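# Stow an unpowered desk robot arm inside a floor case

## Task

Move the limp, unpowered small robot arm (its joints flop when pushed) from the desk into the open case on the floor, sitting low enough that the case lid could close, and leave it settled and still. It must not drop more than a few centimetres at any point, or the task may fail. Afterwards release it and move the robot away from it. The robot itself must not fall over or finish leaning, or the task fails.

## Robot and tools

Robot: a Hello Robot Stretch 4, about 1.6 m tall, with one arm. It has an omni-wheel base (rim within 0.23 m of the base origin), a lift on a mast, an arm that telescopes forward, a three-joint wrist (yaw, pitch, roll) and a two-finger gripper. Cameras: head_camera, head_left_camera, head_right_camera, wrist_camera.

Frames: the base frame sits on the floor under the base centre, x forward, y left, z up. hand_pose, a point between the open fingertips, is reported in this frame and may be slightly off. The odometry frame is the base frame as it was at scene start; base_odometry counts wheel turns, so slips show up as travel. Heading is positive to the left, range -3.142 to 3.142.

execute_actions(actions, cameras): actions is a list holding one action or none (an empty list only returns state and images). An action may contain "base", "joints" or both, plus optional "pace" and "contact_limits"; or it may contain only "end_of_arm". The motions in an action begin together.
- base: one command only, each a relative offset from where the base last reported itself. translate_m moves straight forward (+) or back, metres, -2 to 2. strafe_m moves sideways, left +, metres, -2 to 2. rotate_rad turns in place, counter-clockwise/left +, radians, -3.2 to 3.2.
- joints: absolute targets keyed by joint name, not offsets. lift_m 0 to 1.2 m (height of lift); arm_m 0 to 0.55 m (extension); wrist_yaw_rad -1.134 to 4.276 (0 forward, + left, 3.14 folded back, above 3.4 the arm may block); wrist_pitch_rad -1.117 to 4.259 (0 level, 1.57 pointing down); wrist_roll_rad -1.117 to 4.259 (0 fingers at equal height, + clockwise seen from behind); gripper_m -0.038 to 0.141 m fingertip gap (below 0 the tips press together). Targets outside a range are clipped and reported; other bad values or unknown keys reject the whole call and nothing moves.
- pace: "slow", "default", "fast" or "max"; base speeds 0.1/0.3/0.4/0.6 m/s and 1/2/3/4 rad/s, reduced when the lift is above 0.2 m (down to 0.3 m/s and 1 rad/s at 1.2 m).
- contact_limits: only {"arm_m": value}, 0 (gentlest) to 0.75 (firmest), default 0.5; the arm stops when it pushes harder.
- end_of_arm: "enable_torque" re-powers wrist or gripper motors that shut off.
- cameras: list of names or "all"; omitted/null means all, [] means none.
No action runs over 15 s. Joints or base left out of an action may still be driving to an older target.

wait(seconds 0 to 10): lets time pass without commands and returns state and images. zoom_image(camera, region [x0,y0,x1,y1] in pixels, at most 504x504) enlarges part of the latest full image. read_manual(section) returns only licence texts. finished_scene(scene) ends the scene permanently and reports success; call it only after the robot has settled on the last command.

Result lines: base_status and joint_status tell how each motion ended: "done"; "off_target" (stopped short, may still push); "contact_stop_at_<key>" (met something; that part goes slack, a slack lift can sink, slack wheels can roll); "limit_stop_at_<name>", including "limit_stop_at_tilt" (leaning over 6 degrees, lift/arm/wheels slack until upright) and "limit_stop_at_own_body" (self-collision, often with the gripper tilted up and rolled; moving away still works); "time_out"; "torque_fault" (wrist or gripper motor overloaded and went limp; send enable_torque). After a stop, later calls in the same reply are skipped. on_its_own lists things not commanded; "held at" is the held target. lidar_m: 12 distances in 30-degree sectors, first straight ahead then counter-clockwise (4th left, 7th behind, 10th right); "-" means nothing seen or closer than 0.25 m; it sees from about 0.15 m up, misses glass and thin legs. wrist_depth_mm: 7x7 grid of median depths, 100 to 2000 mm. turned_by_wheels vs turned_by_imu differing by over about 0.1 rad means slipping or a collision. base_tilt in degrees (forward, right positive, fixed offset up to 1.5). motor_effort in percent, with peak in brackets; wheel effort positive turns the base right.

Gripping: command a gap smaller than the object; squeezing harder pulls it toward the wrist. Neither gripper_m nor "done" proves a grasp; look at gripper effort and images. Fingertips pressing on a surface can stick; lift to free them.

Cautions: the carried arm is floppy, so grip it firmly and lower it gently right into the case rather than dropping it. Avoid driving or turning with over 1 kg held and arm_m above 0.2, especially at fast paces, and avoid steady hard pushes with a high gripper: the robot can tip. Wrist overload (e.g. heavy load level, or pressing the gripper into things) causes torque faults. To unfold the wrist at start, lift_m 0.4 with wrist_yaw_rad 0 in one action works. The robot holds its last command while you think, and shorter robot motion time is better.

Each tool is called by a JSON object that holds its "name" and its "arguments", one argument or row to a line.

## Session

{"name": "execute_actions", "arguments": {
  "actions": []
}}

Scene clock: 0.00 s.
base_odometry: x=+0.000 y=+0.000 heading=+0.000 (m, m, rad; odometry frame)
turned_by_wheels: +0.000 (rad since the last result)
turned_by_imu: +0.000 (rad since the last result)
base_tilt: forward=+0.2 right=+0.9 (deg)
lidar_m: 1.83 1.52 2.59 2.51 2.17 2.17 1.54 1.32 1.36 1.75 1.55 1.53
base_status: not commanded
joint_positions: lift_m=+0.260 arm_m=+0.001 wrist_yaw_rad=+3.135 wrist_pitch_rad=+0.020 wrist_roll_rad=-0.018 gripper_m=+0.057
joint_status: not commanded
motor_effort: lift_m=+19 arm_m=-1 wrist_yaw_rad=+0 wrist_pitch_rad=-4 wrist_roll_rad=+1 gripper_m=-5 wheel_0=+0 wheel_1=+0 wheel_2=+1 (%)
hand_pose: x=-0.1162 y=+0.0893 z=+0.4322 quat_wxyz=(+0.003, -0.010, -0.009, +1.000) (m; base frame)
wrist_depth_mm: - 143 - - - - 1921 / - 118 144 - - - 1863 / - 116 144 - - - 1863 / - 133 180 - - - 1863 / 207 - - - - - 1863 / 225 1921 203 1808 193 1661 1576 / 221 1160 1182 123 1205 1060 1138
pictures: head_camera, head_left_camera, head_right_camera, wrist_camera
Images, in order (width x height): head_camera 420x560, head_left_camera 420x672, head_right_camera 420x672, wrist_camera 616x392.

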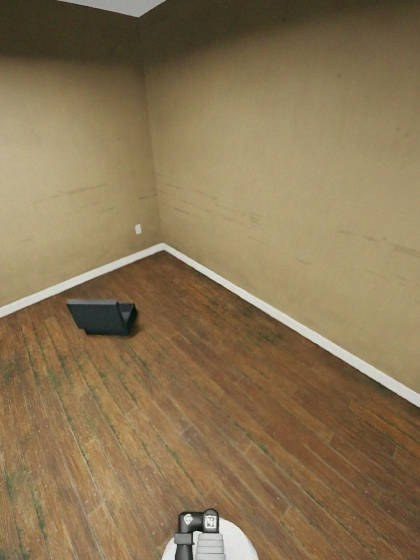

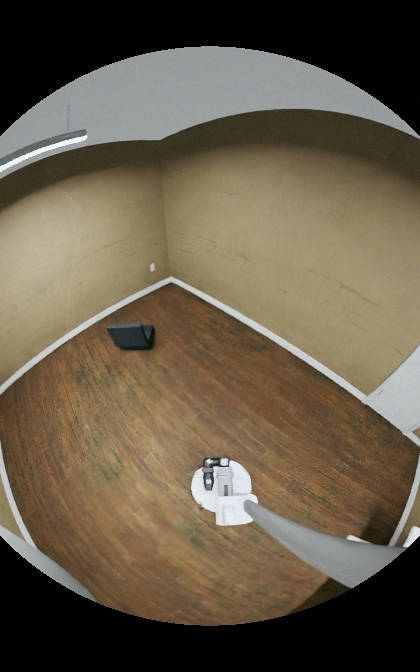

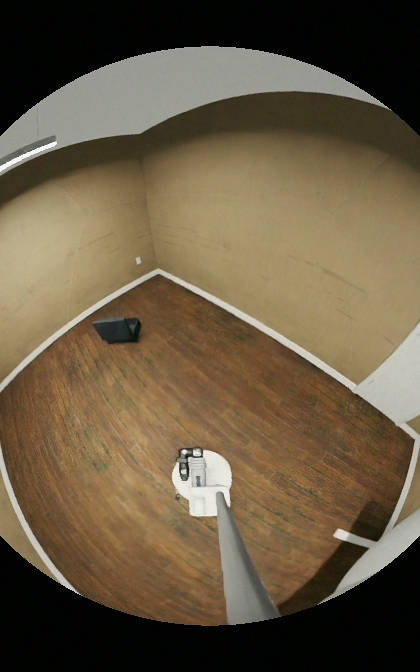

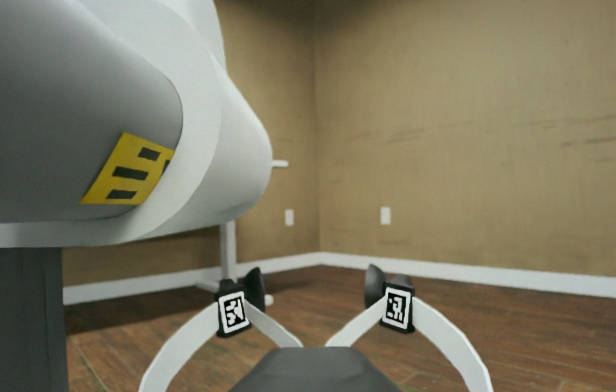

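{"name": "execute_actions", "arguments": {
  "actions": [
    {"base":{"rotate_rad":-2.4},"joints":{"lift_m":0.7,"wrist_yaw_rad":0,"gripper_m":0.08},"pace":"fast"}
  ],
  "cameras": ["head_camera"]
}}

{"name": "execute_actions", "arguments": {
  "actions": [
    {"base":{"translate_m":0.9},"joints":{"lift_m":1.1,"wrist_pitch_rad":0.9},"pace":"fast"}
  ],
  "cameras": ["wrist_camera","head_camera"]
}}

Scene clock: 6.20 s.
base_odometry: x=+0.000 y=+0.000 heading=-2.399 (m, m, rad; odometry frame)
turned_by_wheels: -2.399 (rad since the last result)
turned_by_imu: -2.362 (rad since the last result)
base_tilt: forward=+0.3 right=+0.9 (deg)
lidar_m: 1.30 2.18 1.57 1.53 1.61 1.52 1.52 2.71 2.30 2.18 2.29 1.39
base_status: done
joint_positions: lift_m=+0.700 arm_m=+0.001 wrist_yaw_rad=+0.000 wrist_pitch_rad=+0.020 wrist_roll_rad=-0.018 gripper_m=+0.080
joint_status: all done
motor_effort: lift_m=+21(22) arm_m=-1(0) wrist_yaw_rad=-2(7) wrist_pitch_rad=-4(5) wrist_roll_rad=+1(0) gripper_m=-2(5) wheel_0=+4(11) wheel_1=+2(12) wheel_2=+2(12) (%)
hand_pose: x=+0.4601 y=-0.0873 z=+0.8722 quat_wxyz=(+1.000, -0.009, +0.010, +0.000) (m; base frame)
wrist_depth_mm: 1983 - 1921 - 1983 1921 1921 / - - 1983 1983 1983 1983 1921 / 1983 - 1921 1983 1921 1983 1921 / - - 1983 - 1983 1983 1921 / 1983 - - 1708 1576 1397 1708 / - - 198 1983 213 1863 1921 / 1983 - 1983 123 1983 1921 1921
pictures: head_camera
Images, in order (width x height): head_camera 420x560.

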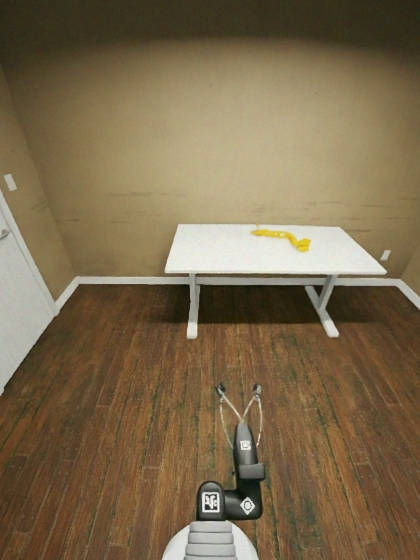

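Scene clock: 9.80 s.
base_odometry: x=-0.663 y=-0.609 heading=-2.399 (m, m, rad; odometry frame)
turned_by_wheels: +0.000 (rad since the last result)
turned_by_imu: -0.001 (rad since the last result)
base_tilt: forward=+0.2 right=+0.9 (deg)
lidar_m: 0.44 0.44 1.57 1.49 1.55 2.23 2.38 3.11 2.29 2.16 0.62 0.46
base_status: done
joint_positions: lift_m=+1.100 arm_m=+0.001 wrist_yaw_rad=+0.000 wrist_pitch_rad=+0.901 wrist_roll_rad=-0.018 gripper_m=+0.080
joint_status: all done
motor_effort: lift_m=+21(22) arm_m=-1(1) wrist_yaw_rad=+0(1) wrist_pitch_rad=-3(5) wrist_roll_rad=+0(0) gripper_m=-4(5) wheel_0=+3(8) wheel_1=+2(9) wheel_2=+0(12) (%)
hand_pose: x=+0.3507 y=-0.0874 z=+1.0517 quat_wxyz=(+0.900, -0.008, +0.436, +0.004) (m; base frame)
wrist_depth_mm: 1025 1042 1025 1042 1025 1025 1042 / 1160 1138 991 991 991 960 960 / 1336 1229 854 831 809 820 778 / 1537 759 741 732 715 707 707 / 1618 647 647 647 640 627 615 / 1397 585 198 574 214 559 569 / 1281 1229 1229 123 1205 1160 1182
pictures: head_camera, wrist_camera
Images, in order (width x height): head_camera 420x560, wrist_camera 616x392.

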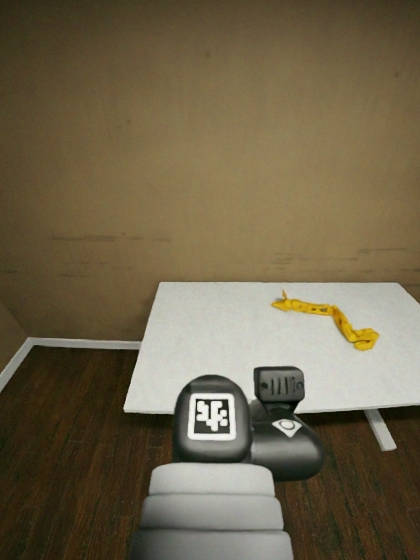

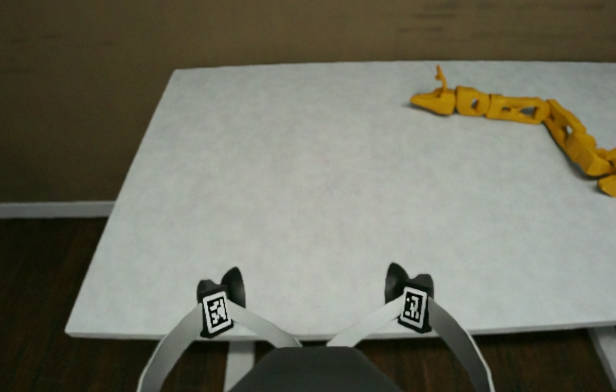

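{"name": "execute_actions", "arguments": {
  "actions": [
    {"base":{"strafe_m":-0.54},"joints":{"lift_m":1.0,"wrist_pitch_rad":1.57,"arm_m":0.45},"pace":"fast"}
  ],
  "cameras": []
}}

{"name": "execute_actions", "arguments": {
  "actions": [
    {"base":{"translate_m":0.2}}
  ],
  "cameras": ["wrist_camera","head_camera"]
}}

Scene clock: 16.67 s.
base_odometry: x=-1.028 y=-0.211 heading=-2.399 (m, m, rad; odometry frame)
turned_by_wheels: +0.000 (rad since the last result)
turned_by_imu: -0.002 (rad since the last result)
base_tilt: forward=+0.2 right=+1.0 (deg)
lidar_m: 0.43 0.44 0.61 2.04 2.17 2.53 2.68 2.35 1.69 1.63 0.66 0.45
base_status: done
joint_positions: lift_m=+1.000 arm_m=+0.449 wrist_yaw_rad=+0.000 wrist_pitch_rad=+1.570 wrist_roll_rad=-0.019 gripper_m=+0.080
joint_status: all done
motor_effort: lift_m=+15(20) arm_m=+6(8) wrist_yaw_rad=-1(1) wrist_pitch_rad=+1(13) wrist_roll_rad=+0(1) gripper_m=-5(3) wheel_0=+3(9) wheel_1=-2(11) wheel_2=+0(0) (%)
hand_pose: x=+0.6200 y=-0.0874 z=+0.8900 quat_wxyz=(+0.707, -0.007, +0.707, +0.007) (m; base frame)
wrist_depth_mm: 410 410 407 402 399 402 402 / 413 407 404 399 399 399 399 / 404 402 402 359 324 394 394 / 399 399 397 397 394 397 394 / 404 397 394 397 394 392 387 / 399 394 198 394 213 387 384 / 394 392 392 123 387 384 384
pictures: none
No camera images: the call's "cameras" was empty. Leave "cameras" out to get every camera's image.

Scene clock: 18.73 s.
base_odometry: x=-1.175 y=-0.346 heading=-2.398 (m, m, rad; odometry frame)
turned_by_wheels: +0.001 (rad since the last result)
turned_by_imu: +0.000 (rad since the last result)
base_tilt: forward=+0.2 right=+1.0 (deg)
lidar_m: 0.25 0.25 0.36 2.05 2.16 2.69 2.86 2.35 1.73 1.63 0.36 0.26
base_status: done
joint_positions: lift_m=+1.000 arm_m=+0.449 wrist_yaw_rad=+0.000 wrist_pitch_rad=+1.570 wrist_roll_rad=-0.019 gripper_m=+0.080
joint_status: not commanded
motor_effort: lift_m=+16(16) arm_m=+7(7) wrist_yaw_rad=+0(1) wrist_pitch_rad=+0(0) wrist_roll_rad=+1(1) gripper_m=-5(2) wheel_0=+5(8) wheel_1=+4(8) wheel_2=-1(10) (%)
hand_pose: x=+0.6200 y=-0.0874 z=+0.8900 quat_wxyz=(+0.707, -0.007, +0.707, +0.007) (m; base frame)
wrist_depth_mm: 413 407 410 402 399 402 399 / 349 407 404 404 402 399 394 / 402 379 351 387 399 394 394 / 402 404 399 397 397 397 392 / 399 399 394 394 394 392 392 / 397 394 198 332 213 387 384 / 397 392 394 123 315 384 384
pictures: head_camera, wrist_camera
Images, in order (width x height): head_camera 420x560, wrist_camera 616x392.

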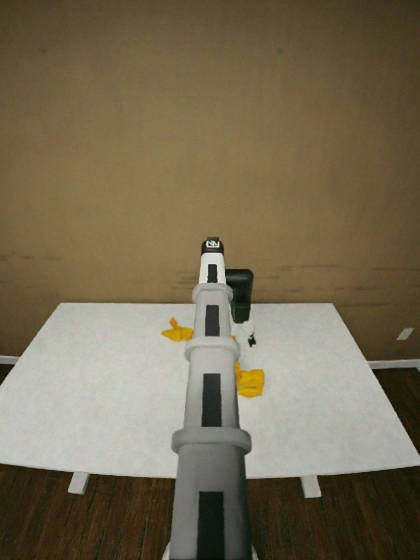

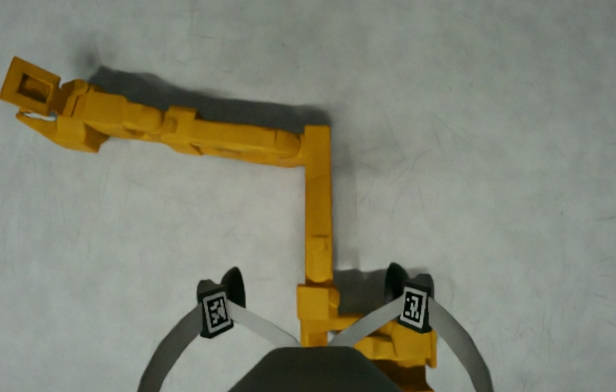

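{"name": "execute_actions", "arguments": {
  "actions": [
    {"joints":{"lift_m":0.862,"arm_m":0.482}}
  ],
  "cameras": ["wrist_camera"]
}}

{"name": "execute_actions", "arguments": {
  "actions": [
    {"joints":{"gripper_m":-0.035}}
  ],
  "cameras": ["wrist_camera"]
}}

{"name": "execute_actions", "arguments": {
  "actions": [
    {"joints":{"lift_m":0.91},"pace":"slow"}
  ],
  "cameras": ["wrist_camera"]
}}

Scene clock: 24.37 s.
base_odometry: x=-1.175 y=-0.346 heading=-2.398 (m, m, rad; odometry frame)
turned_by_wheels: +0.000 (rad since the last result)
turned_by_imu: +0.000 (rad since the last result)
base_tilt: forward=+0.2 right=+1.0 (deg)
lidar_m: 0.25 0.26 0.37 2.06 2.17 2.70 2.83 2.39 1.73 1.62 0.36 0.27
base_status: not commanded
joint_positions: lift_m=+0.862 arm_m=+0.481 wrist_yaw_rad=+0.000 wrist_pitch_rad=+1.570 wrist_roll_rad=-0.019 gripper_m=+0.080
joint_status: all done
motor_effort: lift_m=+15(17) arm_m=+6(6) wrist_yaw_rad=+0(0) wrist_pitch_rad=+0(2) wrist_roll_rad=+1(1) gripper_m=-4(5) wheel_0=+5(5) wheel_1=+4(4) wheel_2=-1(1) (%)
hand_pose: x=+0.6519 y=-0.0874 z=+0.7520 quat_wxyz=(+0.707, -0.007, +0.707, +0.007) (m; base frame)
wrist_depth_mm: 266 265 263 263 260 258 258 / 266 264 262 260 258 257 257 / 207 205 200 207 257 256 255 / 263 260 259 206 255 255 254 / 259 258 257 256 255 252 252 / 258 257 198 185 214 251 250 / 257 255 254 123 251 250 249
pictures: wrist_camera
Images, in order (width x height): wrist_camera 616x392.

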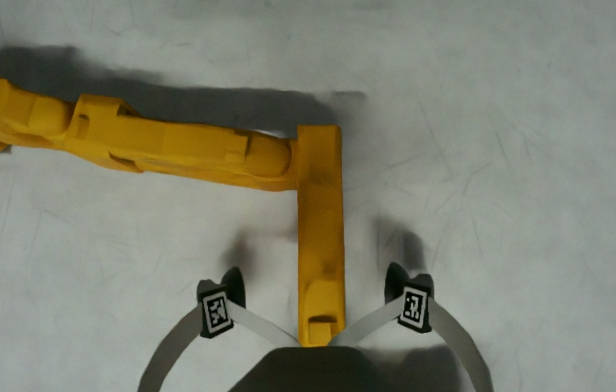

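Scene clock: 26.20 s.
base_odometry: x=-1.175 y=-0.346 heading=-2.398 (m, m, rad; odometry frame)
turned_by_wheels: +0.000 (rad since the last result)
turned_by_imu: +0.000 (rad since the last result)
base_tilt: forward=+0.3 right=+0.9 (deg)
lidar_m: 0.25 0.26 0.35 2.04 2.17 2.74 2.87 2.38 1.71 1.62 0.35 0.26
base_status: not commanded
joint_positions: lift_m=+0.862 arm_m=+0.481 wrist_yaw_rad=+0.000 wrist_pitch_rad=+1.570 wrist_roll_rad=-0.018 gripper_m=-0.034
joint_status: all done
motor_effort: lift_m=+17(16) arm_m=+7(6) wrist_yaw_rad=-1(0) wrist_pitch_rad=+0(2) wrist_roll_rad=+1(1) gripper_m=-31(30) wheel_0=+5(5) wheel_1=+4(4) wheel_2=-1(1) (%)
hand_pose: x=+0.6519 y=-0.0874 z=+0.7519 quat_wxyz=(+0.707, -0.006, +0.707, +0.006) (m; base frame)
wrist_depth_mm: 265 264 260 260 257 258 257 / 264 263 259 259 258 256 255 / 200 196 189 192 256 255 255 / 262 259 257 187 255 253 252 / 258 258 256 181 253 252 252 / 257 255 184 174 180 251 249 / 256 252 252 131 251 248 248
pictures: wrist_camera
Images, in order (width x height): wrist_camera 616x392.

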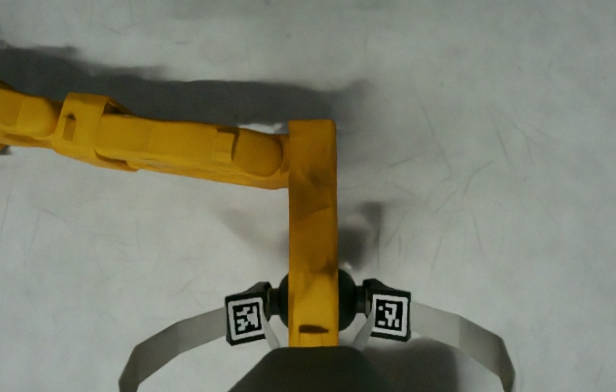

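Scene clock: 27.47 s.
base_odometry: x=-1.175 y=-0.346 heading=-2.398 (m, m, rad; odometry frame)
turned_by_wheels: +0.000 (rad since the last result)
turned_by_imu: +0.000 (rad since the last result)
base_tilt: forward=+0.3 right=+0.9 (deg)
lidar_m: 0.25 0.26 0.35 2.03 2.17 2.70 2.84 2.40 1.71 1.63 0.36 0.25
base_status: not commanded
joint_positions: lift_m=+0.910 arm_m=+0.481 wrist_yaw_rad=+0.000 wrist_pitch_rad=+1.570 wrist_roll_rad=-0.018 gripper_m=-0.034
joint_status: all done
motor_effort: lift_m=+25(25) arm_m=+6(6) wrist_yaw_rad=+0(1) wrist_pitch_rad=+0(1) wrist_roll_rad=+1(1) gripper_m=-31(31) wheel_0=+4(5) wheel_1=+4(4) wheel_2=-1(1) (%)
hand_pose: x=+0.6519 y=-0.0874 z=+0.7992 quat_wxyz=(+0.707, -0.006, +0.707, +0.006) (m; base frame)
wrist_depth_mm: 315 310 310 309 307 304 304 / 312 312 309 307 306 304 304 / 251 226 207 205 303 300 301 / 309 306 304 198 303 300 298 / 304 306 303 187 301 297 297 / 306 304 186 176 181 297 296 / 303 301 300 134 297 294 294
pictures: wrist_camera
Images, in order (width x height): wrist_camera 616x392.

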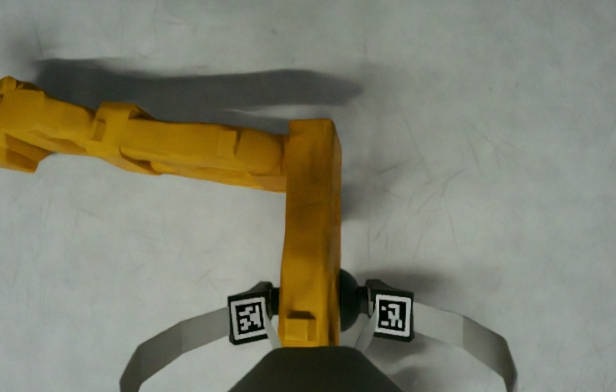

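It's twisting in this grip, so I'll go back to the one that worked.

{"name": "execute_actions", "arguments": {
  "actions": [
    {"joints":{"lift_m":0.862},"pace":"slow"}
  ],
  "cameras": []
}}

{"name": "execute_actions", "arguments": {
  "actions": [
    {"joints":{"gripper_m":0.04}}
  ],
  "cameras": []
}}

{"name": "execute_actions", "arguments": {
  "actions": [
    {"joints":{"arm_m":0.513}}
  ],
  "cameras": []
}}

{"name": "execute_actions", "arguments": {
  "actions": [
    {"joints":{"gripper_m":-0.035}}
  ],
  "cameras": ["wrist_camera"]
}}

{"name": "execute_actions", "arguments": {
  "actions": [
    {"joints":{"lift_m":0.92},"pace":"slow"}
  ],
  "cameras": ["wrist_camera"]
}}

Scene clock: 33.50 s.
base_odometry: x=-1.175 y=-0.346 heading=-2.398 (m, m, rad; odometry frame)
turned_by_wheels: +0.000 (rad since the last result)
turned_by_imu: +0.000 (rad since the last result)
base_tilt: forward=+0.3 right=+1.0 (deg)
lidar_m: 0.25 0.26 0.36 2.05 2.18 2.72 2.81 2.38 1.73 1.63 0.35 0.25
base_status: not commanded
joint_positions: lift_m=+0.862 arm_m=+0.481 wrist_yaw_rad=+0.000 wrist_pitch_rad=+1.570 wrist_roll_rad=-0.018 gripper_m=-0.034
joint_status: all done
motor_effort: lift_m=+16(24) arm_m=+7(7) wrist_yaw_rad=+0(0) wrist_pitch_rad=+1(1) wrist_roll_rad=+0(0) gripper_m=-31(31) wheel_0=+5(4) wheel_1=+4(4) wheel_2=-1(1) (%)
hand_pose: x=+0.6520 y=-0.0874 z=+0.7519 quat_wxyz=(+0.707, -0.006, +0.707, +0.006) (m; base frame)
wrist_depth_mm: 265 264 263 260 260 259 258 / 263 263 260 260 257 257 256 / 204 198 189 193 258 256 254 / 260 260 257 189 255 254 253 / 258 258 257 182 253 251 251 / 257 255 182 175 182 250 250 / 255 253 252 126 252 248 248
pictures: none
No camera images: the call's "cameras" was empty. Leave "cameras" out to get every camera's image.

Scene clock: 34.97 s.
base_odometry: x=-1.175 y=-0.346 heading=-2.398 (m, m, rad; odometry frame)
turned_by_wheels: +0.000 (rad since the last result)
turned_by_imu: +0.000 (rad since the last result)
base_tilt: forward=+0.3 right=+0.9 (deg)
lidar_m: 0.25 0.25 0.37 2.05 2.18 2.69 2.81 2.39 1.73 1.63 0.39 0.25
base_status: not commanded
joint_positions: lift_m=+0.862 arm_m=+0.481 wrist_yaw_rad=+0.000 wrist_pitch_rad=+1.570 wrist_roll_rad=-0.018 gripper_m=+0.040
joint_status: all done
motor_effort: lift_m=+16(16) arm_m=+6(7) wrist_yaw_rad=+0(1) wrist_pitch_rad=+2(5) wrist_roll_rad=-1(1) gripper_m=-6(30) wheel_0=+5(5) wheel_1=+4(4) wheel_2=-1(1) (%)
hand_pose: x=+0.6521 y=-0.0874 z=+0.7519 quat_wxyz=(+0.707, -0.006, +0.707, +0.006) (m; base frame)
wrist_depth_mm: 267 266 263 262 260 259 258 / 264 264 263 260 258 258 256 / 210 204 200 205 259 256 255 / 263 260 258 200 255 254 253 / 260 258 256 194 253 253 252 / 258 256 201 184 193 250 251 / 256 255 253 124 250 250 249
pictures: none
No camera images: the call's "cameras" was empty. Leave "cameras" out to get every camera's image.

Scene clock: 35.80 s.
base_odometry: x=-1.175 y=-0.346 heading=-2.398 (m, m, rad; odometry frame)
turned_by_wheels: +0.000 (rad since the last result)
turned_by_imu: +0.000 (rad since the last result)
base_tilt: forward=+0.3 right=+1.0 (deg)
lidar_m: 0.25 0.25 0.35 2.05 2.15 2.73 2.87 2.36 1.70 1.64 0.36 0.27
base_status: not commanded
joint_positions: lift_m=+0.862 arm_m=+0.512 wrist_yaw_rad=+0.000 wrist_pitch_rad=+1.570 wrist_roll_rad=-0.018 gripper_m=+0.040
joint_status: all done
motor_effort: lift_m=+16(16) arm_m=+6(8) wrist_yaw_rad=+0(0) wrist_pitch_rad=+1(2) wrist_roll_rad=+0(1) gripper_m=-6(6) wheel_0=+4(5) wheel_1=+4(4) wheel_2=-1(1) (%)
hand_pose: x=+0.6830 y=-0.0874 z=+0.7519 quat_wxyz=(+0.707, -0.006, +0.707, +0.006) (m; base frame)
wrist_depth_mm: 266 266 264 262 260 258 258 / 264 263 262 262 259 257 257 / 263 260 260 258 258 257 255 / 260 203 198 204 256 254 254 / 259 257 258 198 255 253 252 / 257 257 201 190 192 252 250 / 256 255 253 124 251 251 249
pictures: none
No camera images: the call's "cameras" was empty. Leave "cameras" out to get every camera's image.

Scene clock: 37.27 s.
base_odometry: x=-1.175 y=-0.346 heading=-2.398 (m, m, rad; odometry frame)
turned_by_wheels: +0.000 (rad since the last result)
turned_by_imu: +0.000 (rad since the last result)
base_tilt: forward=+0.3 right=+0.9 (deg)
lidar_m: 0.25 0.26 0.37 2.04 2.17 2.72 2.83 2.36 1.72 1.60 0.38 0.25
base_status: not commanded
joint_positions: lift_m=+0.862 arm_m=+0.512 wrist_yaw_rad=+0.000 wrist_pitch_rad=+1.570 wrist_roll_rad=-0.018 gripper_m=-0.034
joint_status: all done
motor_effort: lift_m=+17(17) arm_m=+7(6) wrist_yaw_rad=+0(0) wrist_pitch_rad=+3(1) wrist_roll_rad=+0(1) gripper_m=-30(27) wheel_0=+5(5) wheel_1=+4(4) wheel_2=-1(1) (%)
hand_pose: x=+0.6830 y=-0.0874 z=+0.7519 quat_wxyz=(+0.707, -0.006, +0.707, +0.006) (m; base frame)
wrist_depth_mm: 265 264 262 259 259 258 256 / 262 263 262 258 257 255 255 / 260 259 259 257 255 254 254 / 198 193 186 189 254 253 253 / 258 257 256 185 253 252 251 / 256 255 184 180 181 249 249 / 255 253 252 131 249 248 249
pictures: wrist_camera
Images, in order (width x height): wrist_camera 616x392.

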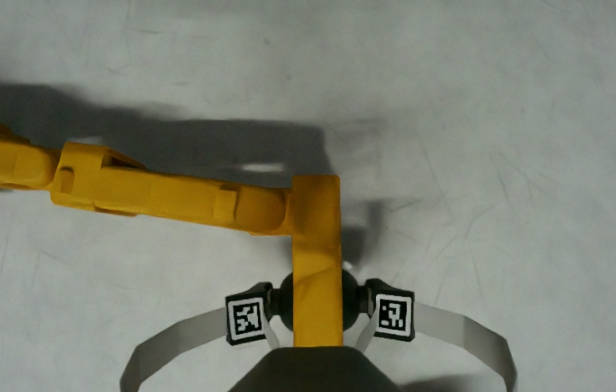

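Scene clock: 38.63 s.
base_odometry: x=-1.175 y=-0.346 heading=-2.398 (m, m, rad; odometry frame)
turned_by_wheels: +0.000 (rad since the last result)
turned_by_imu: +0.000 (rad since the last result)
base_tilt: forward=+0.3 right=+0.9 (deg)
lidar_m: 0.25 0.26 0.36 2.04 2.15 2.72 2.82 2.37 1.71 1.64 0.37 0.25
base_status: not commanded
joint_positions: lift_m=+0.919 arm_m=+0.512 wrist_yaw_rad=+0.000 wrist_pitch_rad=+1.570 wrist_roll_rad=-0.018 gripper_m=-0.034
joint_status: all done
motor_effort: lift_m=+25(24) arm_m=+7(7) wrist_yaw_rad=+0(0) wrist_pitch_rad=+1(3) wrist_roll_rad=-1(0) gripper_m=-30(30) wheel_0=+5(5) wheel_1=+4(4) wheel_2=-1(1) (%)
hand_pose: x=+0.6830 y=-0.0874 z=+0.8092 quat_wxyz=(+0.707, -0.006, +0.707, +0.006) (m; base frame)
wrist_depth_mm: 325 322 322 319 319 317 314 / 324 322 320 317 315 312 312 / 320 319 317 317 314 312 312 / 199 193 186 189 310 310 310 / 315 315 312 185 309 309 307 / 317 314 183 180 181 307 306 / 312 310 310 131 306 306 303
pictures: wrist_camera
Images, in order (width x height): wrist_camera 616x392.

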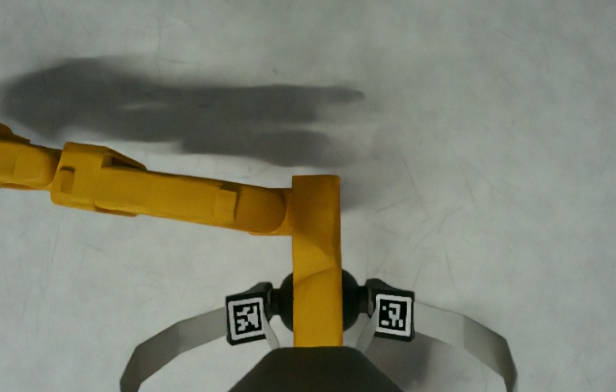

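{"name": "execute_actions", "arguments": {
  "actions": [
    {"joints":{"lift_m":1.0,"arm_m":0.42}}
  ],
  "cameras": []
}}

{"name": "execute_actions", "arguments": {
  "actions": [
    {"joints":{"wrist_pitch_rad":0.5},"pace":"slow"}
  ],
  "cameras": ["wrist_camera"]
}}

{"name": "execute_actions", "arguments": {
  "actions": [
    {"joints":{"wrist_pitch_rad":1.57},"pace":"slow"}
  ],
  "cameras": ["wrist_camera"]
}}

Scene clock: 43.73 s.
base_odometry: x=-1.175 y=-0.346 heading=-2.398 (m, m, rad; odometry frame)
turned_by_wheels: +0.000 (rad since the last result)
turned_by_imu: +0.000 (rad since the last result)
base_tilt: forward=+0.2 right=+0.9 (deg)
lidar_m: 0.25 0.25 0.36 2.06 2.16 2.71 2.83 2.34 1.73 1.62 0.33 0.25
base_status: not commanded
joint_positions: lift_m=+1.000 arm_m=+0.421 wrist_yaw_rad=+0.000 wrist_pitch_rad=+1.570 wrist_roll_rad=-0.018 gripper_m=-0.034
joint_status: all done
motor_effort: lift_m=+24(27) arm_m=-6(7) wrist_yaw_rad=-1(0) wrist_pitch_rad=+2(2) wrist_roll_rad=+1(0) gripper_m=-29(30) wheel_0=+5(5) wheel_1=+4(4) wheel_2=-1(1) (%)
hand_pose: x=+0.5922 y=-0.0874 z=+0.8892 quat_wxyz=(+0.707, -0.007, +0.707, +0.007) (m; base frame)
wrist_depth_mm: 410 407 404 402 402 399 394 / 407 404 402 399 394 397 397 / 404 404 402 397 394 392 394 / 198 193 186 189 394 392 389 / 397 399 397 185 392 389 387 / 394 394 184 179 181 387 384 / 392 389 389 131 384 382 384
pictures: none
No camera images: the call's "cameras" was empty. Leave "cameras" out to get every camera's image.

Scene clock: 45.10 s.
base_odometry: x=-1.175 y=-0.346 heading=-2.398 (m, m, rad; odometry frame)
turned_by_wheels: +0.000 (rad since the last result)
turned_by_imu: +0.000 (rad since the last result)
base_tilt: forward=+0.2 right=+0.9 (deg)
lidar_m: 0.25 0.25 0.34 2.05 2.15 2.72 2.84 2.35 1.72 1.64 0.36 0.25
base_status: not commanded
joint_positions: lift_m=+1.000 arm_m=+0.421 wrist_yaw_rad=+0.000 wrist_pitch_rad=+0.508 wrist_roll_rad=-0.020 gripper_m=-0.034
joint_status: all done
motor_effort: lift_m=+25(24) arm_m=-6(7) wrist_yaw_rad=-1(1) wrist_pitch_rad=-20(22) wrist_roll_rad=+4(4) gripper_m=-28(31) wheel_0=+5(4) wheel_1=+4(4) wheel_2=-1(1) (%)
hand_pose: x=+0.8441 y=-0.0874 z=+1.0375 quat_wxyz=(+0.968, -0.010, +0.251, +0.003) (m; base frame)
wrist_depth_mm: 357 355 355 353 353 351 347 / 377 377 377 377 377 375 373 / 407 407 407 404 402 402 397 / 439 439 424 189 433 433 433 / 477 188 181 183 469 469 466 / 186 208 185 180 181 504 517 / 574 554 564 128 554 517 554
pictures: wrist_camera
Images, in order (width x height): wrist_camera 616x392.

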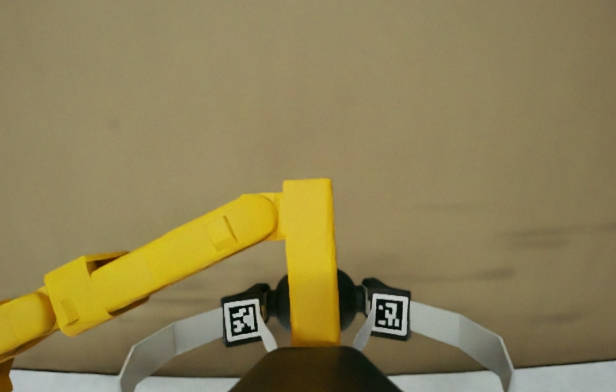

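Scene clock: 46.43 s.
base_odometry: x=-1.175 y=-0.346 heading=-2.398 (m, m, rad; odometry frame)
turned_by_wheels: +0.000 (rad since the last result)
turned_by_imu: +0.000 (rad since the last result)
base_tilt: forward=+0.3 right=+0.9 (deg)
lidar_m: 0.25 0.25 0.36 2.03 2.13 2.70 2.82 2.34 1.72 1.62 0.34 0.26
base_status: not commanded
joint_positions: lift_m=+1.000 arm_m=+0.421 wrist_yaw_rad=+0.000 wrist_pitch_rad=+1.568 wrist_roll_rad=-0.019 gripper_m=-0.034
joint_status: all done
motor_effort: lift_m=+24(24) arm_m=-6(6) wrist_yaw_rad=+0(5) wrist_pitch_rad=+5(18) wrist_roll_rad=+1(6) gripper_m=-31(32) wheel_0=+4(5) wheel_1=+3(4) wheel_2=-1(1) (%)
hand_pose: x=+0.5927 y=-0.0874 z=+0.8893 quat_wxyz=(+0.708, -0.007, +0.706, +0.007) (m; base frame)
wrist_depth_mm: 410 404 407 404 399 397 397 / 407 404 404 397 397 397 394 / 402 402 399 397 397 394 394 / 402 399 397 207 394 392 389 / 399 397 177 177 392 389 384 / 397 394 179 179 181 387 384 / 397 190 389 131 384 384 384
pictures: wrist_camera
Images, in order (width x height): wrist_camera 616x392.

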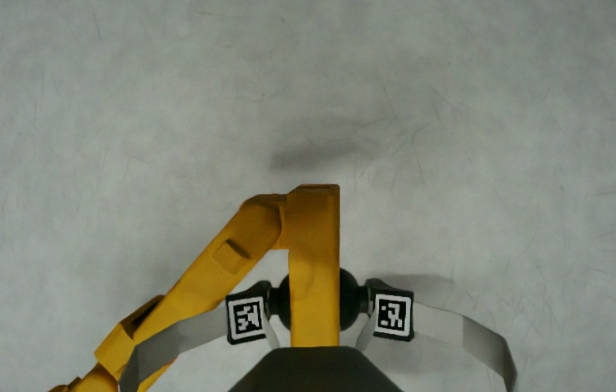

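{"name": "execute_actions", "arguments": {
  "actions": [
    {"joints":{"lift_m":0.865},"pace":"slow"}
  ],
  "cameras": []
}}

{"name": "execute_actions", "arguments": {
  "actions": [
    {"joints":{"gripper_m":0.032}}
  ],
  "cameras": []
}}

{"name": "execute_actions", "arguments": {
  "actions": [
    {"joints":{"lift_m":0.95},"pace":"fast"}
  ],
  "cameras": []
}}

{"name": "execute_actions", "arguments": {
  "actions": [
    {"base":{"strafe_m":0.037},"joints":{"gripper_m":0.141,"wrist_roll_rad":0.33,"arm_m":0.395}}
  ],
  "cameras": ["wrist_camera"]
}}

{"name": "execute_actions", "arguments": {
  "actions": [
    {"joints":{"lift_m":0.862}}
  ],
  "cameras": ["wrist_camera"]
}}

Scene clock: 52.70 s.
base_odometry: x=-1.175 y=-0.346 heading=-2.398 (m, m, rad; odometry frame)
turned_by_wheels: +0.000 (rad since the last result)
turned_by_imu: +0.000 (rad since the last result)
base_tilt: forward=+0.3 right=+0.9 (deg)
lidar_m: 0.25 0.25 0.35 2.04 2.16 2.71 2.87 2.36 1.72 1.59 0.35 0.25
base_status: not commanded
joint_positions: lift_m=+0.865 arm_m=+0.421 wrist_yaw_rad=+0.000 wrist_pitch_rad=+1.569 wrist_roll_rad=-0.019 gripper_m=-0.034
joint_status: all done
motor_effort: lift_m=+16(20) arm_m=-6(6) wrist_yaw_rad=-1(0) wrist_pitch_rad=+3(7) wrist_roll_rad=+1(1) gripper_m=-31(31) wheel_0=+4(4) wheel_1=+3(3) wheel_2=-1(1) (%)
hand_pose: x=+0.5924 y=-0.0874 z=+0.7550 quat_wxyz=(+0.708, -0.007, +0.707, +0.007) (m; base frame)
wrist_depth_mm: 270 268 267 265 263 262 262 / 267 267 264 264 263 260 260 / 265 265 264 260 260 258 258 / 264 263 262 187 258 258 255 / 264 263 180 182 257 256 256 / 262 259 182 179 181 254 253 / 258 187 257 130 255 252 252
pictures: none
No camera images: the call's "cameras" was empty. Leave "cameras" out to get every camera's image.

Scene clock: 54.07 s.
base_odometry: x=-1.175 y=-0.346 heading=-2.398 (m, m, rad; odometry frame)
turned_by_wheels: +0.000 (rad since the last result)
turned_by_imu: +0.000 (rad since the last result)
base_tilt: forward=+0.3 right=+0.9 (deg)
lidar_m: 0.25 0.25 0.36 2.04 2.16 2.70 2.87 2.38 1.71 1.63 0.38 0.26
base_status: not commanded
joint_positions: lift_m=+0.865 arm_m=+0.421 wrist_yaw_rad=+0.000 wrist_pitch_rad=+1.570 wrist_roll_rad=-0.019 gripper_m=+0.032
joint_status: all done
motor_effort: lift_m=+16(16) arm_m=-6(6) wrist_yaw_rad=+0(1) wrist_pitch_rad=+1(3) wrist_roll_rad=+1(1) gripper_m=-6(28) wheel_0=+4(4) wheel_1=+3(3) wheel_2=-1(1) (%)
hand_pose: x=+0.5923 y=-0.0874 z=+0.7550 quat_wxyz=(+0.707, -0.007, +0.707, +0.007) (m; base frame)
wrist_depth_mm: 270 268 266 265 264 263 263 / 270 266 265 264 263 260 260 / 266 265 264 262 262 259 258 / 265 264 263 212 259 258 257 / 263 262 200 201 257 257 255 / 262 259 198 193 192 255 253 / 259 202 256 125 254 251 252
pictures: none
No camera images: the call's "cameras" was empty. Leave "cameras" out to get every camera's image.

Scene clock: 55.17 s.
base_odometry: x=-1.175 y=-0.346 heading=-2.398 (m, m, rad; odometry frame)
turned_by_wheels: +0.000 (rad since the last result)
turned_by_imu: +0.000 (rad since the last result)
base_tilt: forward=+0.3 right=+0.9 (deg)
lidar_m: 0.25 0.25 0.34 2.05 2.16 2.72 2.81 2.33 1.72 1.65 0.39 0.25
base_status: not commanded
joint_positions: lift_m=+0.950 arm_m=+0.421 wrist_yaw_rad=+0.000 wrist_pitch_rad=+1.570 wrist_roll_rad=-0.019 gripper_m=+0.032
joint_status: all done
motor_effort: lift_m=+22(21) arm_m=-6(6) wrist_yaw_rad=+0(1) wrist_pitch_rad=+2(1) wrist_roll_rad=+1(0) gripper_m=-6(6) wheel_0=+4(4) wheel_1=+3(3) wheel_2=-1(1) (%)
hand_pose: x=+0.5922 y=-0.0874 z=+0.8395 quat_wxyz=(+0.707, -0.007, +0.707, +0.007) (m; base frame)
wrist_depth_mm: 359 355 355 351 353 349 347 / 357 355 353 353 349 347 345 / 355 351 351 349 347 343 345 / 353 349 345 345 343 343 342 / 349 347 343 325 342 338 338 / 347 347 203 271 191 338 334 / 343 283 342 124 334 336 334
pictures: none
No camera images: the call's "cameras" was empty. Leave "cameras" out to get every camera's image.

Scene clock: 57.27 s.
base_odometry: x=-1.150 y=-0.373 heading=-2.399 (m, m, rad; odometry frame)
turned_by_wheels: +0.000 (rad since the last result)
turned_by_imu: +0.000 (rad since the last result)
base_tilt: forward=+0.3 right=+0.9 (deg)
lidar_m: 0.25 0.25 0.36 2.02 2.12 2.70 2.76 2.39 1.76 1.68 0.36 0.25
base_status: done
joint_positions: lift_m=+0.950 arm_m=+0.396 wrist_yaw_rad=+0.000 wrist_pitch_rad=+1.570 wrist_roll_rad=+0.330 gripper_m=+0.141
joint_status: all done
motor_effort: lift_m=+22(22) arm_m=-6(6) wrist_yaw_rad=+0(1) wrist_pitch_rad=+1(2) wrist_roll_rad=+2(4) gripper_m=-1(8) wheel_0=-4(15) wheel_1=+1(11) wheel_2=+0(2) (%)
hand_pose: x=+0.5673 y=-0.0874 z=+0.8395 quat_wxyz=(+0.698, +0.116, +0.697, -0.116) (m; base frame)
wrist_depth_mm: 362 359 355 353 349 347 345 / 359 353 353 349 347 347 343 / 353 353 351 347 347 343 343 / 351 349 349 287 343 343 340 / 351 351 349 342 342 340 338 / 349 345 287 342 270 211 336 / 347 345 300 123 273 260 332
pictures: wrist_camera
Images, in order (width x height): wrist_camera 616x392.

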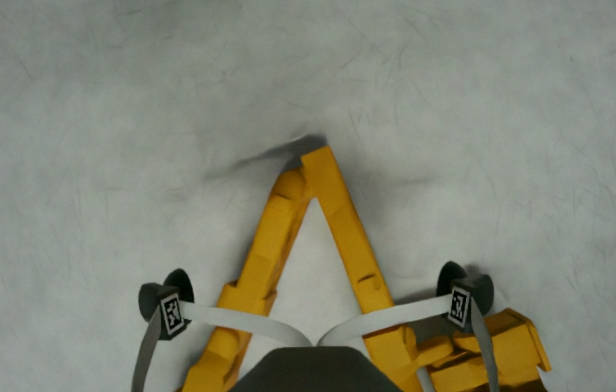

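Scene clock: 58.63 s.
base_odometry: x=-1.150 y=-0.373 heading=-2.399 (m, m, rad; odometry frame)
turned_by_wheels: +0.000 (rad since the last result)
turned_by_imu: +0.000 (rad since the last result)
base_tilt: forward=+0.3 right=+1.0 (deg)
lidar_m: 0.25 0.25 0.36 1.98 2.12 2.70 2.81 2.40 1.76 1.66 0.37 0.25
base_status: not commanded
joint_positions: lift_m=+0.862 arm_m=+0.396 wrist_yaw_rad=+0.000 wrist_pitch_rad=+1.570 wrist_roll_rad=+0.330 gripper_m=+0.141
joint_status: all done
motor_effort: lift_m=+14(21) arm_m=-6(6) wrist_yaw_rad=-1(1) wrist_pitch_rad=+3(2) wrist_roll_rad=+1(2) gripper_m=-2(3) wheel_0=-4(4) wheel_1=+1(1) wheel_2=+0(0) (%)
hand_pose: x=+0.5673 y=-0.0874 z=+0.7521 quat_wxyz=(+0.698, +0.116, +0.697, -0.116) (m; base frame)
wrist_depth_mm: 268 266 265 263 260 260 259 / 267 264 264 262 259 258 257 / 265 264 262 207 258 255 255 / 263 262 259 199 256 256 254 / 260 259 258 255 254 252 252 / 259 257 199 254 182 211 250 / 258 257 200 122 180 250 230
pictures: wrist_camera
Images, in order (width x height): wrist_camera 616x392.

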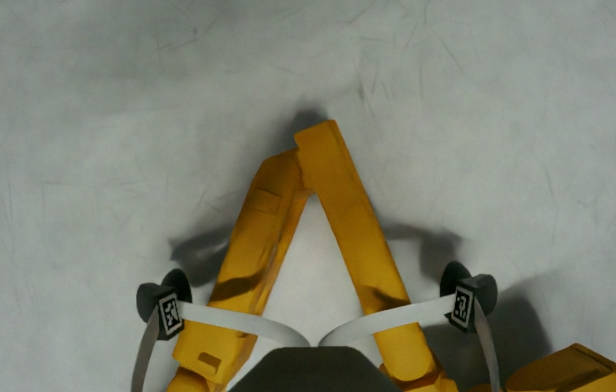

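{"name": "execute_actions", "arguments": {
  "actions": [
    {"joints":{"gripper_m":-0.03}}
  ],
  "cameras": ["wrist_camera"]
}}

{"name": "execute_actions", "arguments": {
  "actions": [
    {"joints":{"lift_m":0.94},"pace":"slow"}
  ],
  "cameras": ["wrist_camera","head_right_camera"]
}}

Scene clock: 65.30 s.
base_odometry: x=-1.150 y=-0.373 heading=-2.399 (m, m, rad; odometry frame)
turned_by_wheels: +0.000 (rad since the last result)
turned_by_imu: +0.000 (rad since the last result)
base_tilt: forward=+0.3 right=+1.0 (deg)
lidar_m: 0.25 0.26 0.36 2.01 2.13 2.69 2.77 2.42 1.76 1.66 0.35 0.26
base_status: not commanded
joint_positions: lift_m=+0.862 arm_m=+0.396 wrist_yaw_rad=+0.000 wrist_pitch_rad=+1.569 wrist_roll_rad=+0.330 gripper_m=-0.029
joint_status: all done
motor_effort: lift_m=+17(16) arm_m=-6(7) wrist_yaw_rad=-1(2) wrist_pitch_rad=+3(4) wrist_roll_rad=+2(2) gripper_m=-36(36) wheel_0=-4(4) wheel_1=+1(1) wheel_2=+0(0) (%)
hand_pose: x=+0.5675 y=-0.0874 z=+0.7519 quat_wxyz=(+0.698, +0.116, +0.697, -0.116) (m; base frame)
wrist_depth_mm: 267 263 262 262 259 258 255 / 265 263 259 259 258 255 254 / 262 263 259 170 257 254 253 / 262 259 259 168 254 252 252 / 259 257 258 168 253 250 251 / 257 256 184 172 177 250 248 / 257 157 252 135 250 248 247
pictures: wrist_camera
Images, in order (width x height): wrist_camera 616x392.

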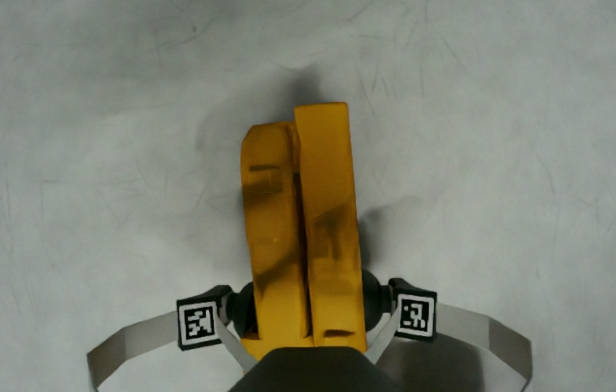

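Scene clock: 66.83 s.
base_odometry: x=-1.150 y=-0.373 heading=-2.399 (m, m, rad; odometry frame)
turned_by_wheels: +0.000 (rad since the last result)
turned_by_imu: +0.000 (rad since the last result)
base_tilt: forward=+0.2 right=+0.9 (deg)
lidar_m: 0.25 0.25 0.36 2.01 2.10 2.67 2.82 2.43 1.73 1.68 0.37 0.25
base_status: not commanded
joint_positions: lift_m=+0.939 arm_m=+0.396 wrist_yaw_rad=+0.000 wrist_pitch_rad=+1.569 wrist_roll_rad=+0.330 gripper_m=-0.029
joint_status: all done
motor_effort: lift_m=+25(26) arm_m=-6(6) wrist_yaw_rad=-1(1) wrist_pitch_rad=+5(4) wrist_roll_rad=+1(2) gripper_m=-38(36) wheel_0=-4(4) wheel_1=+1(1) wheel_2=+0(0) (%)
hand_pose: x=+0.5676 y=-0.0874 z=+0.8292 quat_wxyz=(+0.698, +0.116, +0.697, -0.116) (m; base frame)
wrist_depth_mm: 349 345 342 342 338 334 334 / 345 343 342 340 336 332 332 / 345 342 342 161 334 332 330 / 340 338 336 129 332 329 330 / 340 338 332 137 330 327 324 / 336 336 180 152 176 325 325 / 332 247 330 134 303 235 322
pictures: head_right_camera, wrist_camera
Images, in order (width x height): head_right_camera 420x672, wrist_camera 616x392.

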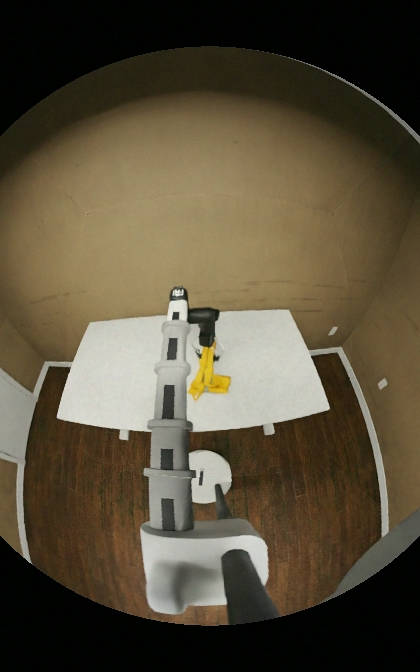

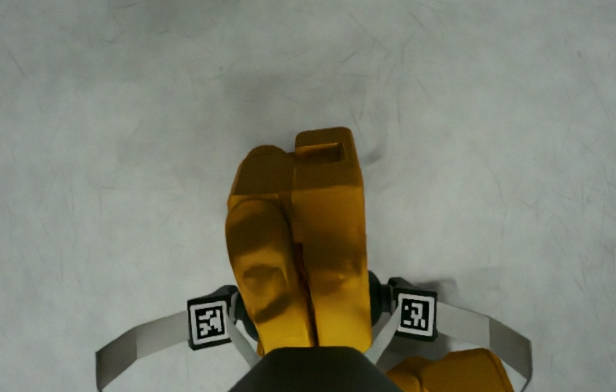

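{"name": "execute_actions", "arguments": {
  "actions": [
    {"joints":{"lift_m":0.862},"pace":"slow"}
  ],
  "cameras": []
}}

{"name": "execute_actions", "arguments": {
  "actions": [
    {"joints":{"gripper_m":0.09}}
  ],
  "cameras": ["wrist_camera"]
}}

{"name": "execute_actions", "arguments": {
  "actions": [
    {"base":{"strafe_m":0.008},"joints":{"arm_m":0.372}}
  ],
  "cameras": ["wrist_camera"]
}}

{"name": "execute_actions", "arguments": {
  "actions": [
    {"joints":{"gripper_m":-0.03}}
  ],
  "cameras": ["wrist_camera"]
}}

{"name": "execute_actions", "arguments": {
  "actions": [
    {"joints":{"lift_m":0.92},"pace":"slow"}
  ],
  "cameras": ["wrist_camera","head_right_camera"]
}}

Scene clock: 75.97 s.
base_odometry: x=-1.150 y=-0.373 heading=-2.399 (m, m, rad; odometry frame)
turned_by_wheels: +0.000 (rad since the last result)
turned_by_imu: +0.000 (rad since the last result)
base_tilt: forward=+0.3 right=+0.9 (deg)
lidar_m: 0.25 0.25 0.35 2.02 2.12 2.72 2.78 2.43 1.75 1.66 0.36 0.26
base_status: not commanded
joint_positions: lift_m=+0.862 arm_m=+0.396 wrist_yaw_rad=+0.001 wrist_pitch_rad=+1.569 wrist_roll_rad=+0.330 gripper_m=-0.029
joint_status: all done
motor_effort: lift_m=+14(23) arm_m=-6(6) wrist_yaw_rad=-4(3) wrist_pitch_rad=+3(6) wrist_roll_rad=+1(1) gripper_m=-33(38) wheel_0=-4(4) wheel_1=+1(1) wheel_2=+0(0) (%)
hand_pose: x=+0.5675 y=-0.0874 z=+0.7521 quat_wxyz=(+0.698, +0.116, +0.697, -0.116) (m; base frame)
wrist_depth_mm: 268 267 264 262 262 259 258 / 266 265 264 262 259 257 257 / 264 264 263 176 257 257 255 / 263 262 260 175 255 254 254 / 259 260 258 172 254 254 253 / 259 257 191 174 177 250 251 / 258 208 254 136 252 250 249
pictures: none
No camera images: the call's "cameras" was empty. Leave "cameras" out to get every camera's image.

Scene clock: 77.87 s.
base_odometry: x=-1.150 y=-0.373 heading=-2.399 (m, m, rad; odometry frame)
turned_by_wheels: +0.000 (rad since the last result)
turned_by_imu: +0.000 (rad since the last result)
base_tilt: forward=+0.2 right=+0.9 (deg)
lidar_m: 0.25 0.27 0.36 2.01 2.13 2.70 2.78 2.41 1.73 1.66 0.37 0.25
base_status: not commanded
joint_positions: lift_m=+0.862 arm_m=+0.396 wrist_yaw_rad=+0.000 wrist_pitch_rad=+1.570 wrist_roll_rad=+0.330 gripper_m=+0.090
joint_status: all done
motor_effort: lift_m=+15(15) arm_m=-6(6) wrist_yaw_rad=-1(3) wrist_pitch_rad=+4(4) wrist_roll_rad=+1(2) gripper_m=-4(34) wheel_0=-4(4) wheel_1=+1(1) wheel_2=+0(0) (%)
hand_pose: x=+0.5674 y=-0.0874 z=+0.7520 quat_wxyz=(+0.698, +0.116, +0.697, -0.116) (m; base frame)
wrist_depth_mm: 266 265 264 264 262 258 258 / 267 264 262 259 260 257 257 / 264 263 260 202 256 256 255 / 263 260 259 196 256 254 254 / 260 259 257 191 255 253 252 / 259 258 201 189 196 251 251 / 258 257 255 123 252 250 248
pictures: wrist_camera
Images, in order (width x height): wrist_camera 616x392.

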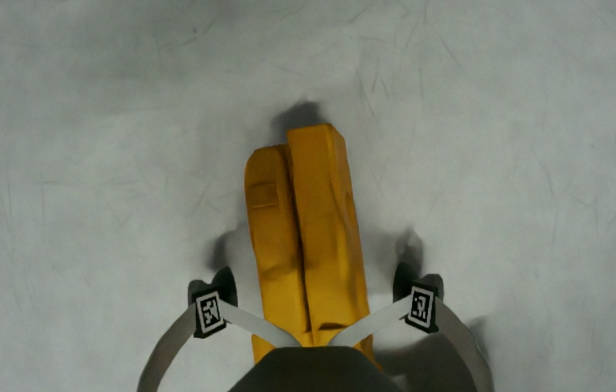

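Scene clock: 78.63 s.
base_odometry: x=-1.145 y=-0.379 heading=-2.399 (m, m, rad; odometry frame)
turned_by_wheels: +0.000 (rad since the last result)
turned_by_imu: +0.000 (rad since the last result)
base_tilt: forward=+0.2 right=+1.0 (deg)
lidar_m: 0.25 0.25 0.35 2.00 2.12 2.70 2.84 2.44 1.78 1.67 0.38 0.25
base_status: done
joint_positions: lift_m=+0.862 arm_m=+0.373 wrist_yaw_rad=+0.000 wrist_pitch_rad=+1.570 wrist_roll_rad=+0.330 gripper_m=+0.090
joint_status: all done
motor_effort: lift_m=+15(15) arm_m=-7(7) wrist_yaw_rad=+0(2) wrist_pitch_rad=+1(1) wrist_roll_rad=+1(1) gripper_m=-4(4) wheel_0=-2(16) wheel_1=+3(8) wheel_2=+0(0) (%)
hand_pose: x=+0.5443 y=-0.0874 z=+0.7520 quat_wxyz=(+0.698, +0.116, +0.697, -0.116) (m; base frame)
wrist_depth_mm: 267 266 264 262 259 258 258 / 266 264 262 260 258 258 256 / 264 263 260 197 257 255 255 / 262 260 257 195 256 255 253 / 260 258 257 189 255 253 251 / 260 257 201 190 190 252 250 / 257 256 254 123 250 250 248
pictures: wrist_camera
Images, in order (width x height): wrist_camera 616x392.

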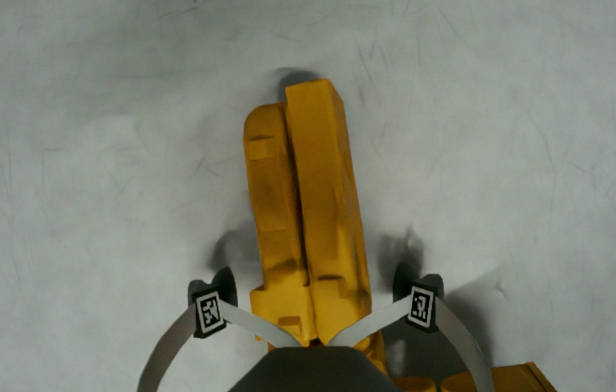

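Scene clock: 80.53 s.
base_odometry: x=-1.145 y=-0.379 heading=-2.399 (m, m, rad; odometry frame)
turned_by_wheels: +0.000 (rad since the last result)
turned_by_imu: +0.000 (rad since the last result)
base_tilt: forward=+0.2 right=+0.9 (deg)
lidar_m: 0.25 0.25 0.34 2.01 2.13 2.70 2.77 2.43 1.76 1.68 0.34 0.25
base_status: not commanded
joint_positions: lift_m=+0.862 arm_m=+0.373 wrist_yaw_rad=+0.000 wrist_pitch_rad=+1.569 wrist_roll_rad=+0.330 gripper_m=-0.029
joint_status: all done
motor_effort: lift_m=+17(17) arm_m=-6(7) wrist_yaw_rad=-1(1) wrist_pitch_rad=+4(4) wrist_roll_rad=+2(2) gripper_m=-36(35) wheel_0=-2(2) wheel_1=+3(3) wheel_2=+0(0) (%)
hand_pose: x=+0.5445 y=-0.0874 z=+0.7519 quat_wxyz=(+0.698, +0.116, +0.697, -0.116) (m; base frame)
wrist_depth_mm: 265 265 263 259 259 256 256 / 264 264 260 164 257 256 255 / 264 262 258 163 255 254 253 / 260 259 257 163 254 253 253 / 258 257 255 162 254 251 250 / 258 258 178 169 179 249 249 / 256 164 253 135 250 248 247
pictures: wrist_camera
Images, in order (width x height): wrist_camera 616x392.

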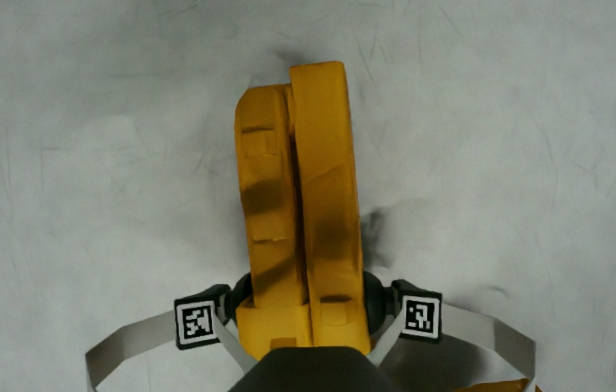

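Scene clock: 81.90 s.
base_odometry: x=-1.145 y=-0.379 heading=-2.399 (m, m, rad; odometry frame)
turned_by_wheels: +0.000 (rad since the last result)
turned_by_imu: +0.000 (rad since the last result)
base_tilt: forward=+0.2 right=+0.9 (deg)
lidar_m: 0.25 0.25 0.35 1.99 2.12 2.72 2.80 2.43 1.79 1.66 0.35 0.25
base_status: not commanded
joint_positions: lift_m=+0.919 arm_m=+0.373 wrist_yaw_rad=+0.000 wrist_pitch_rad=+1.569 wrist_roll_rad=+0.330 gripper_m=-0.029
joint_status: all done
motor_effort: lift_m=+25(27) arm_m=-6(7) wrist_yaw_rad=-1(1) wrist_pitch_rad=+4(4) wrist_roll_rad=+1(2) gripper_m=-35(34) wheel_0=-2(2) wheel_1=+3(3) wheel_2=+0(0) (%)
hand_pose: x=+0.5445 y=-0.0874 z=+0.8092 quat_wxyz=(+0.698, +0.116, +0.697, -0.116) (m; base frame)
wrist_depth_mm: 327 325 324 320 317 317 315 / 324 322 320 164 317 312 314 / 322 320 317 163 315 312 310 / 322 319 315 163 310 312 309 / 319 315 315 163 309 309 306 / 315 315 178 169 179 306 303 / 314 164 310 135 307 304 304
pictures: head_right_camera, wrist_camera
Images, in order (width x height): head_right_camera 420x672, wrist_camera 616x392.

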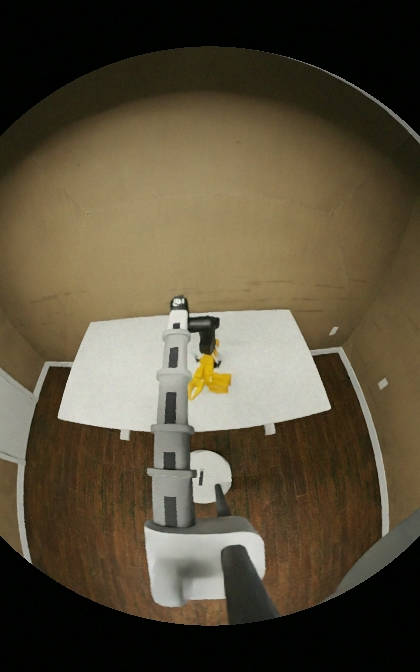

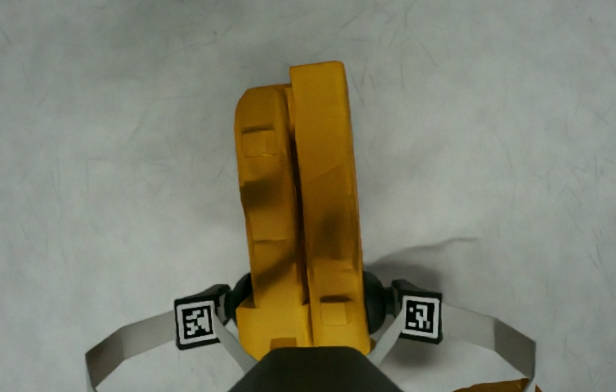

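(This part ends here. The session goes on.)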